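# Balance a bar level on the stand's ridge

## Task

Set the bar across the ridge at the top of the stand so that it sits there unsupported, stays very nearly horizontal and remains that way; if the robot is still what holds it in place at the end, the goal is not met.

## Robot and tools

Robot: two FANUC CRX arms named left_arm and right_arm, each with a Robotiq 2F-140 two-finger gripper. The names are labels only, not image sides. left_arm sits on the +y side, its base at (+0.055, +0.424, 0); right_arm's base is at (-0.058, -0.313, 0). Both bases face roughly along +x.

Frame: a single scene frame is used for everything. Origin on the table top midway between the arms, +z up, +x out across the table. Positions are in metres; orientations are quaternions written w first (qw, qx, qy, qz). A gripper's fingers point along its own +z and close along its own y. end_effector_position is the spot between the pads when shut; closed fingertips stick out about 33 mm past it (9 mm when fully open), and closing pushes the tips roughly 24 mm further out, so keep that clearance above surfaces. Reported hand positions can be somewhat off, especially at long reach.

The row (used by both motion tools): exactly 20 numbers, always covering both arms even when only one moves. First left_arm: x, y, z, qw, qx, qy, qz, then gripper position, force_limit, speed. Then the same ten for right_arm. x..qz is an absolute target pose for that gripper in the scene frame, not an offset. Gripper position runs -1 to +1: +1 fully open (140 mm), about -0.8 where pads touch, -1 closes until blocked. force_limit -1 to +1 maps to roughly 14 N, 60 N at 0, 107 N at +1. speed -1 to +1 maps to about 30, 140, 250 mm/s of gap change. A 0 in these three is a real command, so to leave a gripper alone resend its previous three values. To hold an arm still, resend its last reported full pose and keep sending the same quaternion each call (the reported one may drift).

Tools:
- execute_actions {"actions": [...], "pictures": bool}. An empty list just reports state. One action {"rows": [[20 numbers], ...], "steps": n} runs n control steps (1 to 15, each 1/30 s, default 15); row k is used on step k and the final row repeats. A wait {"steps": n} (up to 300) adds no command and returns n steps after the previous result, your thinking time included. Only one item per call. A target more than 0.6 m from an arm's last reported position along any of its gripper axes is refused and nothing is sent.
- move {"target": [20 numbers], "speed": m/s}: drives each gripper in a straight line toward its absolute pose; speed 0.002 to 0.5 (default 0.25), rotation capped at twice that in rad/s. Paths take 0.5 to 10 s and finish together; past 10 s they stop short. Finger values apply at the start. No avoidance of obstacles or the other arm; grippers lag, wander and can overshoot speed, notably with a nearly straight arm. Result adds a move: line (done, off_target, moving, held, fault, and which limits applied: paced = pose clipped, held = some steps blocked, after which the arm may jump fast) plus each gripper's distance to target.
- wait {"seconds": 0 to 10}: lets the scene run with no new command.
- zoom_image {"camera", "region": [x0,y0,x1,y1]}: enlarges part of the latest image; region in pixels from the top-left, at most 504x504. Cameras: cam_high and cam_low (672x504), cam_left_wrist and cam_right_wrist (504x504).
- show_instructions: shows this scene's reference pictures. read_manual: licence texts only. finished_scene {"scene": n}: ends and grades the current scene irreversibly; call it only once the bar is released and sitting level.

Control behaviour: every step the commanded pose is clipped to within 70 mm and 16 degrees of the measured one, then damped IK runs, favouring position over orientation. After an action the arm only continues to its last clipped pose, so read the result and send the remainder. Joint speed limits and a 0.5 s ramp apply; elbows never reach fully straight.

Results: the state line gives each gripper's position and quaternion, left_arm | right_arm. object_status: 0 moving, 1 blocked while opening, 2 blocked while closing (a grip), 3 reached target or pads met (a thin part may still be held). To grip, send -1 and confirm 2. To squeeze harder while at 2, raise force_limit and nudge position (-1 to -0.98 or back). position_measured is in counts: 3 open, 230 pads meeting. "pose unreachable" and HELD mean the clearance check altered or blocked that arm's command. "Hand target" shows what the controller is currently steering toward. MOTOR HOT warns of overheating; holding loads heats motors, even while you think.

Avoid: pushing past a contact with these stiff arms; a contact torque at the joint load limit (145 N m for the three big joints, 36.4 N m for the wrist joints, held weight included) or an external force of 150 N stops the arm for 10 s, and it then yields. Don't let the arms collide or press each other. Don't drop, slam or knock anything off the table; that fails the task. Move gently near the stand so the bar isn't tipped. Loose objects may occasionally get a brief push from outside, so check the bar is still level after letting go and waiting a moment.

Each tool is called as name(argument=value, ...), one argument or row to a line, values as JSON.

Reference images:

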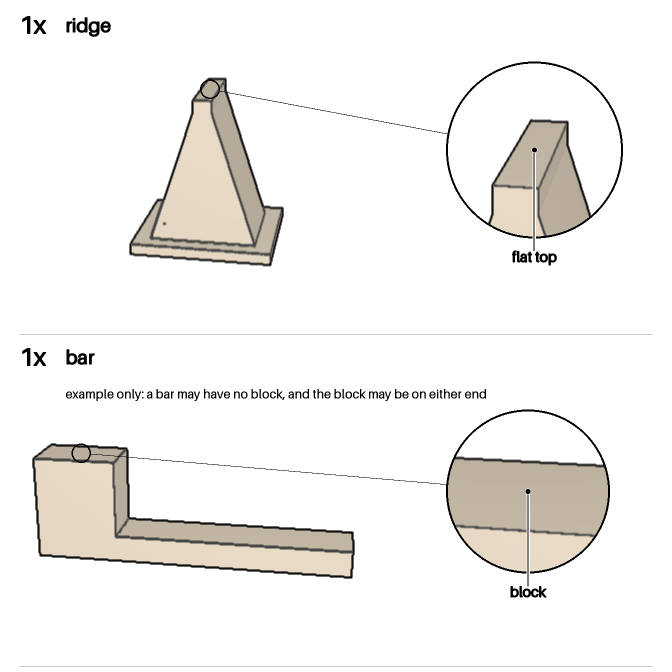

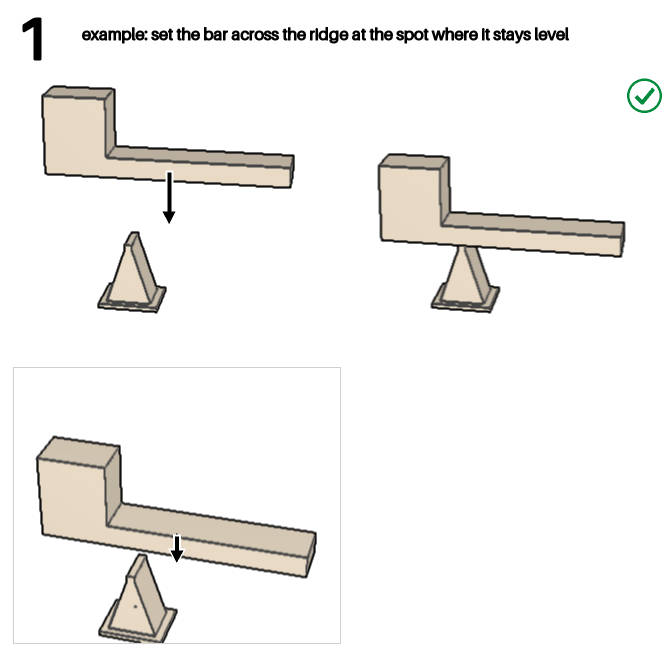

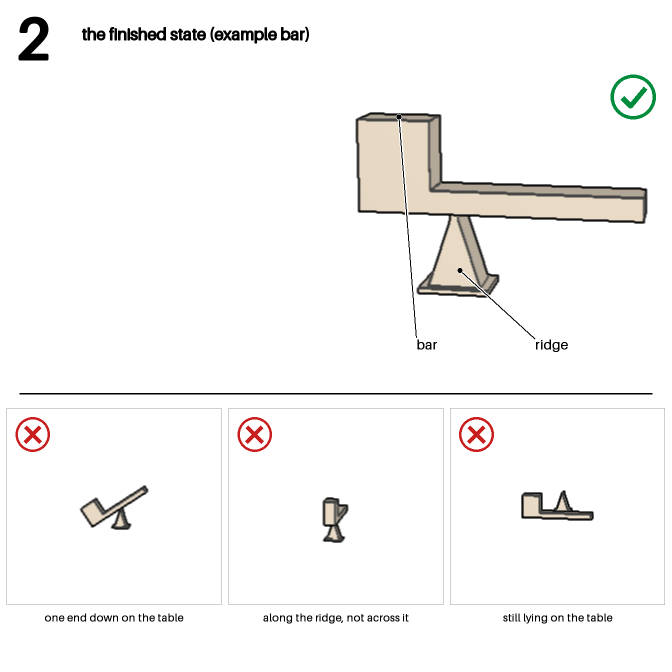

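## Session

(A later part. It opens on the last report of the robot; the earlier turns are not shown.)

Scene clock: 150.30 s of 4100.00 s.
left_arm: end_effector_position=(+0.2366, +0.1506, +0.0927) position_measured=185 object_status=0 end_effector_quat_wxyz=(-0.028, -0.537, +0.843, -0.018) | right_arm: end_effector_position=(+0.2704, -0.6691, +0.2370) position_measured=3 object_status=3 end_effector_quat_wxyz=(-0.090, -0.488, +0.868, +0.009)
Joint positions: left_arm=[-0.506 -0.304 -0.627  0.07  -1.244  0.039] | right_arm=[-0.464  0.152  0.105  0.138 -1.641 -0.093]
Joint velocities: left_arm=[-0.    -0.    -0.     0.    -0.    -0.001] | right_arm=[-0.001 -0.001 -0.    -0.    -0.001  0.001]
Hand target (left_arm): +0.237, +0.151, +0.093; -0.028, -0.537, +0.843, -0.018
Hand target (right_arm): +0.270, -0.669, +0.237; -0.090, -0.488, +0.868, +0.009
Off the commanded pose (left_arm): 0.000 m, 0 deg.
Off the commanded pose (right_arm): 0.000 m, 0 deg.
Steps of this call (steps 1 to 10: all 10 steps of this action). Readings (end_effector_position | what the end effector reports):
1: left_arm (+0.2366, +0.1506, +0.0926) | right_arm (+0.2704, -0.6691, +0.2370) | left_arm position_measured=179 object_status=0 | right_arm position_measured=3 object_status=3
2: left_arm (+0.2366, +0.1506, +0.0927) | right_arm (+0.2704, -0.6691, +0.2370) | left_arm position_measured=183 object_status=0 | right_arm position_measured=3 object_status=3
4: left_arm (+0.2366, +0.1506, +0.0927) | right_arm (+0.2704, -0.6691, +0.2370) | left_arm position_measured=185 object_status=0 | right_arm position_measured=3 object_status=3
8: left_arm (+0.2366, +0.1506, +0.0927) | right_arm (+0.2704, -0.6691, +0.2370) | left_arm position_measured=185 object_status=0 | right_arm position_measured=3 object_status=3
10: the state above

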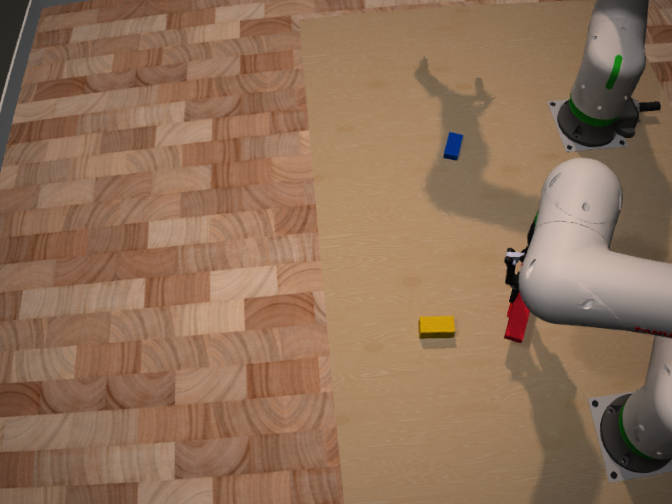

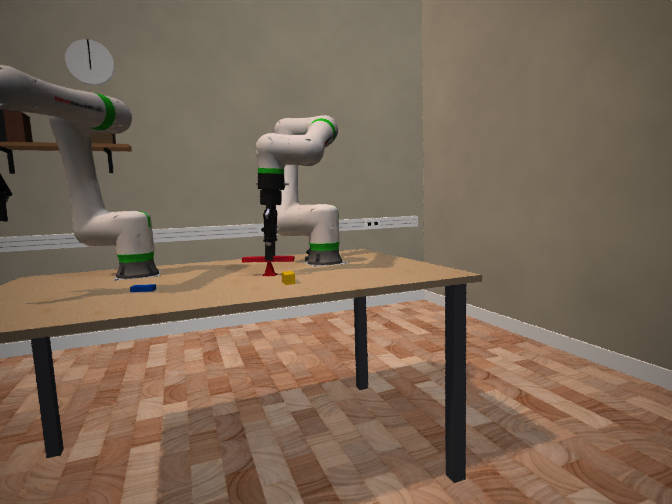

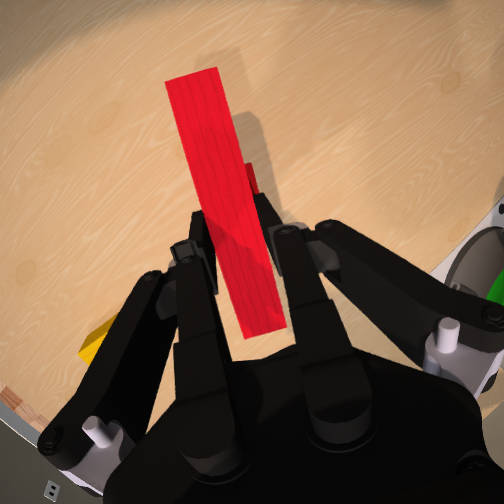

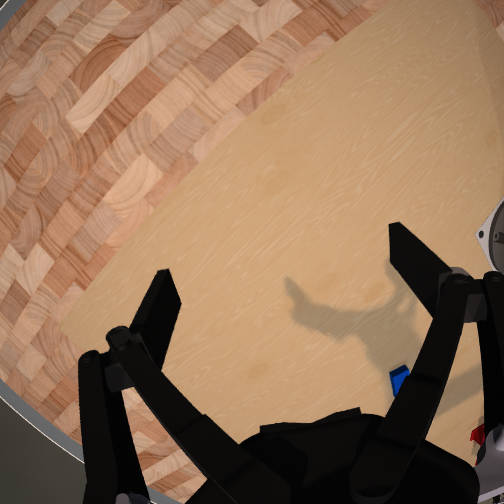

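Settled flat. Release.

move(
  target=[0.2366,0.1506,0.0926,0.028,0.537,-0.843,0.018,-0.1,0,-1,0.2704,-0.6691,0.237,-0.09,-0.488,0.868,0.009,1,0,0],
)

move(
  target=[0.2366,0.1506,0.17,0.028,0.537,-0.843,0.018,-0.1,0,-1,0.2704,-0.6691,0.237,-0.09,-0.488,0.868,0.009,1,0,0],
  speed=0.12,
)

wait(
  seconds=3,
)

Scene clock: 153.57 s of 4100.00 s.
left_arm: end_effector_position=(+0.2366, +0.1506, +0.0925) position_measured=141 object_status=0 end_effector_quat_wxyz=(-0.028, -0.537, +0.843, -0.018) | right_arm: end_effector_position=(+0.2704, -0.6691, +0.2370) position_measured=3 object_status=3 end_effector_quat_wxyz=(-0.090, -0.488, +0.868, +0.009)
Joint positions: left_arm=[-0.506 -0.304 -0.627  0.07  -1.244  0.039] | right_arm=[-0.464  0.152  0.105  0.138 -1.641 -0.093]
Joint velocities: left_arm=[ 0.    -0.    -0.     0.    -0.     0.001] | right_arm=[-0.001 -0.    -0.     0.    -0.    -0.001]
Hand target (left_arm): +0.237, +0.151, +0.093; -0.028, -0.537, +0.843, -0.018
Hand target (right_arm): +0.270, -0.669, +0.237; -0.090, -0.488, +0.868, +0.009
Off the commanded pose (left_arm): 0.000 m, 0 deg.
Off the commanded pose (right_arm): 0.000 m, 0 deg.
move: done

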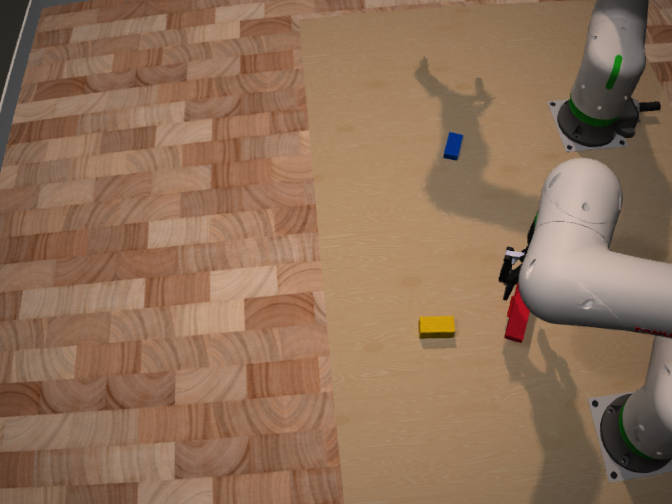

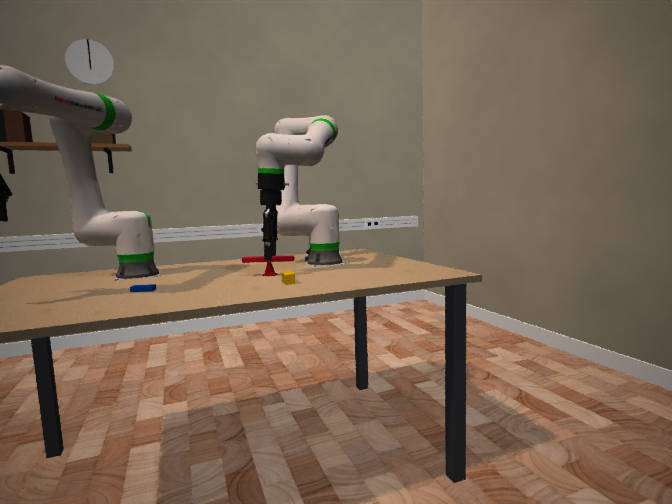

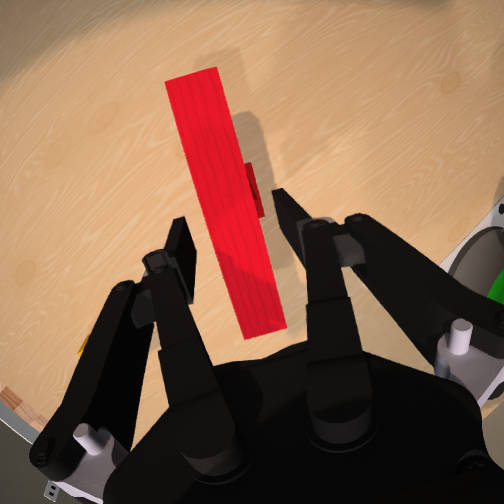

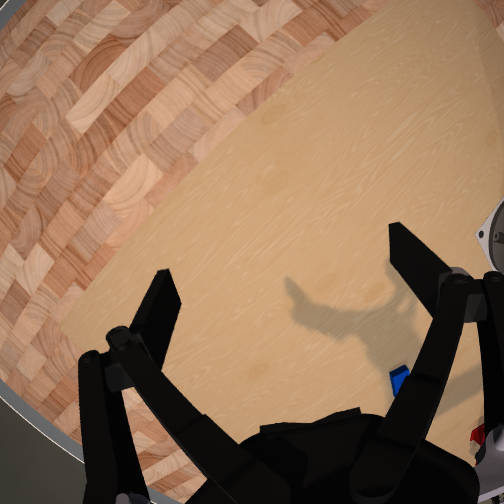

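Scene clock: 154.60 s of 4100.00 s.
left_arm: end_effector_position=(+0.2364, +0.1507, +0.1700) position_measured=141 object_status=3 end_effector_quat_wxyz=(-0.028, -0.537, +0.843, -0.018) | right_arm: end_effector_position=(+0.2704, -0.6691, +0.2370) position_measured=3 object_status=3 end_effector_quat_wxyz=(-0.090, -0.488, +0.868, +0.009)
Joint positions: left_arm=[-0.506 -0.349 -0.473  0.067 -1.443  0.053] | right_arm=[-0.464  0.152  0.105  0.138 -1.641 -0.093]
Joint velocities: left_arm=[ 0.     0.     0.001 -0.001 -0.001  0.001] | right_arm=[-0.001 -0.001 -0.    -0.001 -0.     0.001]
Hand target (left_arm): +0.236, +0.151, +0.170; -0.028, -0.537, +0.843, -0.018
Hand target (right_arm): +0.270, -0.669, +0.237; -0.090, -0.488, +0.868, +0.009
Off the commanded pose (left_arm): 0.000 m, 0 deg.
Off the commanded pose (right_arm): 0.000 m, 0 deg.
move: done

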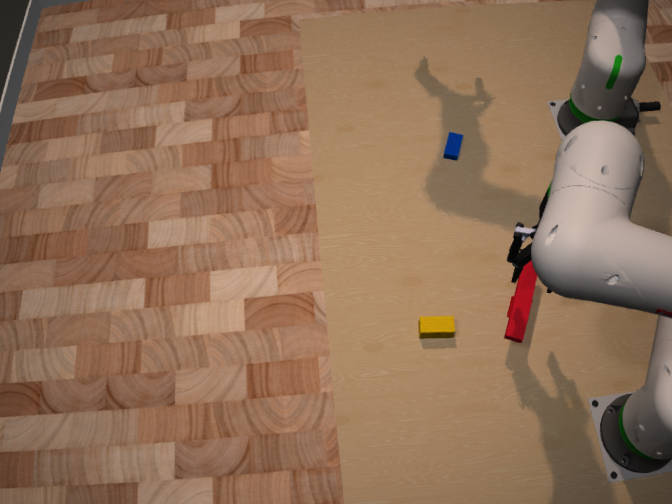

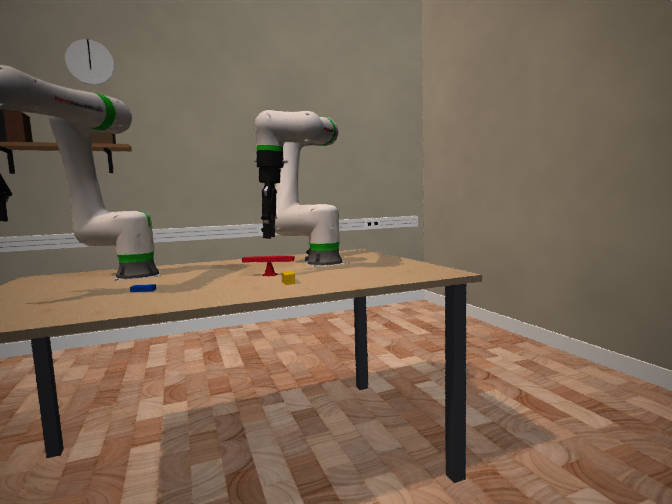

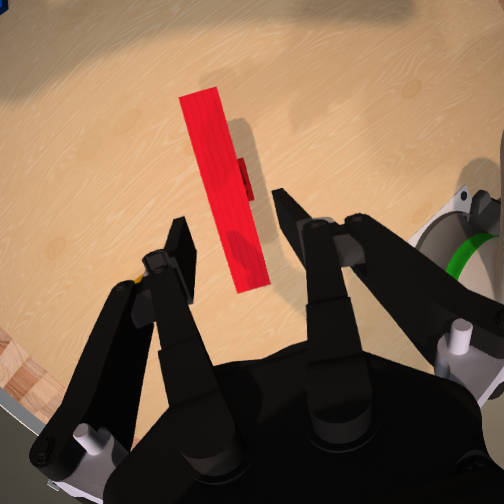

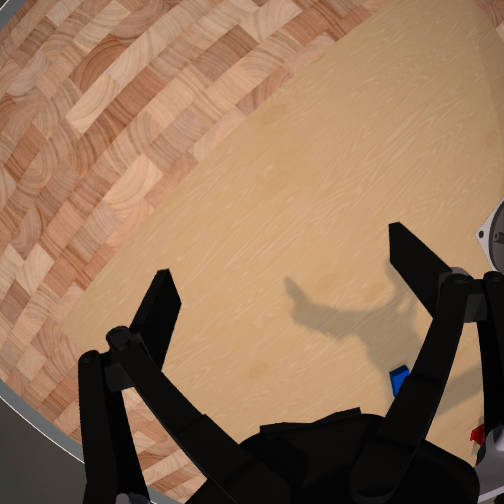

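Scene clock: 157.60 s of 4100.00 s.
left_arm: end_effector_position=(+0.2364, +0.1507, +0.1700) position_measured=141 object_status=3 end_effector_quat_wxyz=(-0.028, -0.537, +0.843, -0.018) | right_arm: end_effector_position=(+0.2704, -0.6691, +0.2370) position_measured=3 object_status=3 end_effector_quat_wxyz=(-0.090, -0.488, +0.868, +0.009)
Joint positions: left_arm=[-0.506 -0.349 -0.473  0.067 -1.443  0.053] | right_arm=[-0.464  0.152  0.105  0.138 -1.641 -0.093]
Joint velocities: left_arm=[ 0.    -0.001  0.    -0.001 -0.    -0.001] | right_arm=[-0.001  0.001 -0.     0.     0.001 -0.   ]
Hand target (left_arm): +0.236, +0.151, +0.170; -0.028, -0.537, +0.843, -0.018
Hand target (right_arm): +0.270, -0.669, +0.237; -0.090, -0.488, +0.868, +0.009
Off the commanded pose (left_arm): 0.000 m, 0 deg.
Off the commanded pose (right_arm): 0.000 m, 0 deg.
Steps of this call (steps 1 to 90: nothing new was sent). Readings (end_effector_position | what the end effector reports):
1: left_arm (+0.2364, +0.1507, +0.1700) | right_arm (+0.2704, -0.6691, +0.2370) | left_arm position_measured=141 object_status=3 | right_arm position_measured=3 object_status=3
2: left_arm (+0.2364, +0.1507, +0.1700) | right_arm (+0.2704, -0.6691, +0.2370) | left_arm position_measured=141 object_status=3 | right_arm position_measured=3 object_status=3
4: left_arm (+0.2364, +0.1507, +0.1700) | right_arm (+0.2704, -0.6691, +0.2370) | left_arm position_measured=141 object_status=3 | right_arm position_measured=3 object_status=3
8: left_arm (+0.2364, +0.1507, +0.1700) | right_arm (+0.2704, -0.6691, +0.2370) | left_arm position_measured=141 object_status=3 | right_arm position_measured=3 object_status=3
90: the state above

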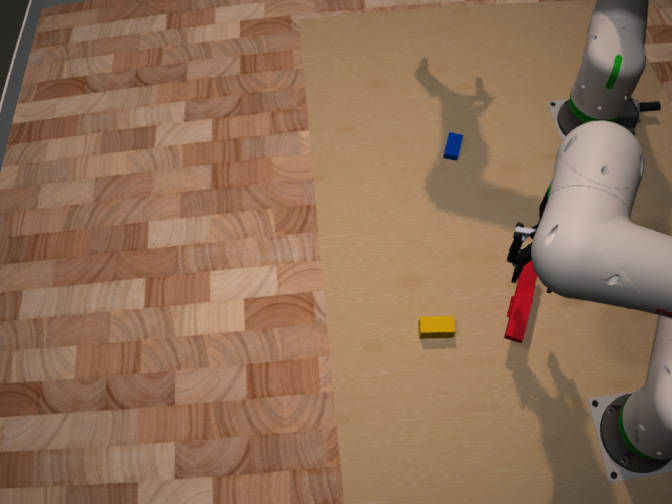

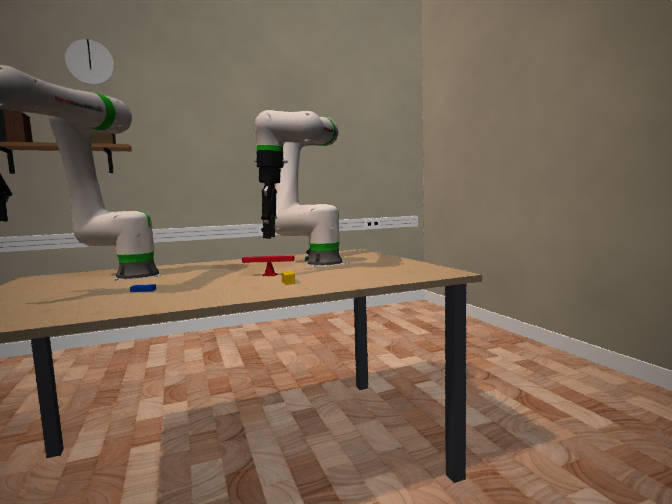

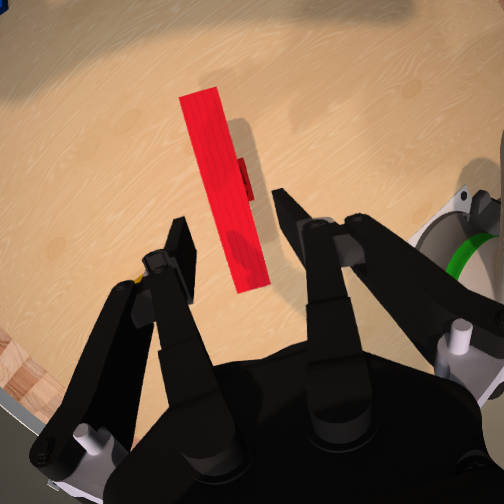

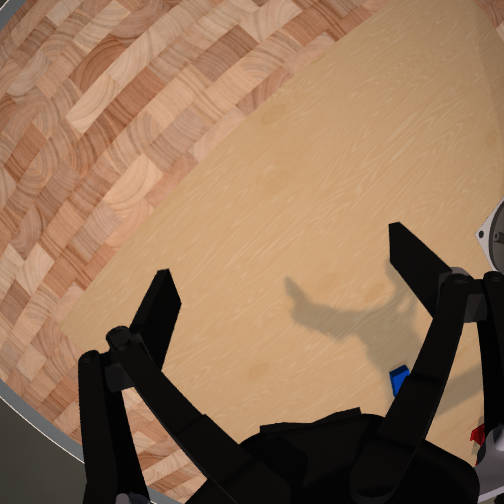

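finished_scene(
  scene=1,
)

The scene is finished: the task was done.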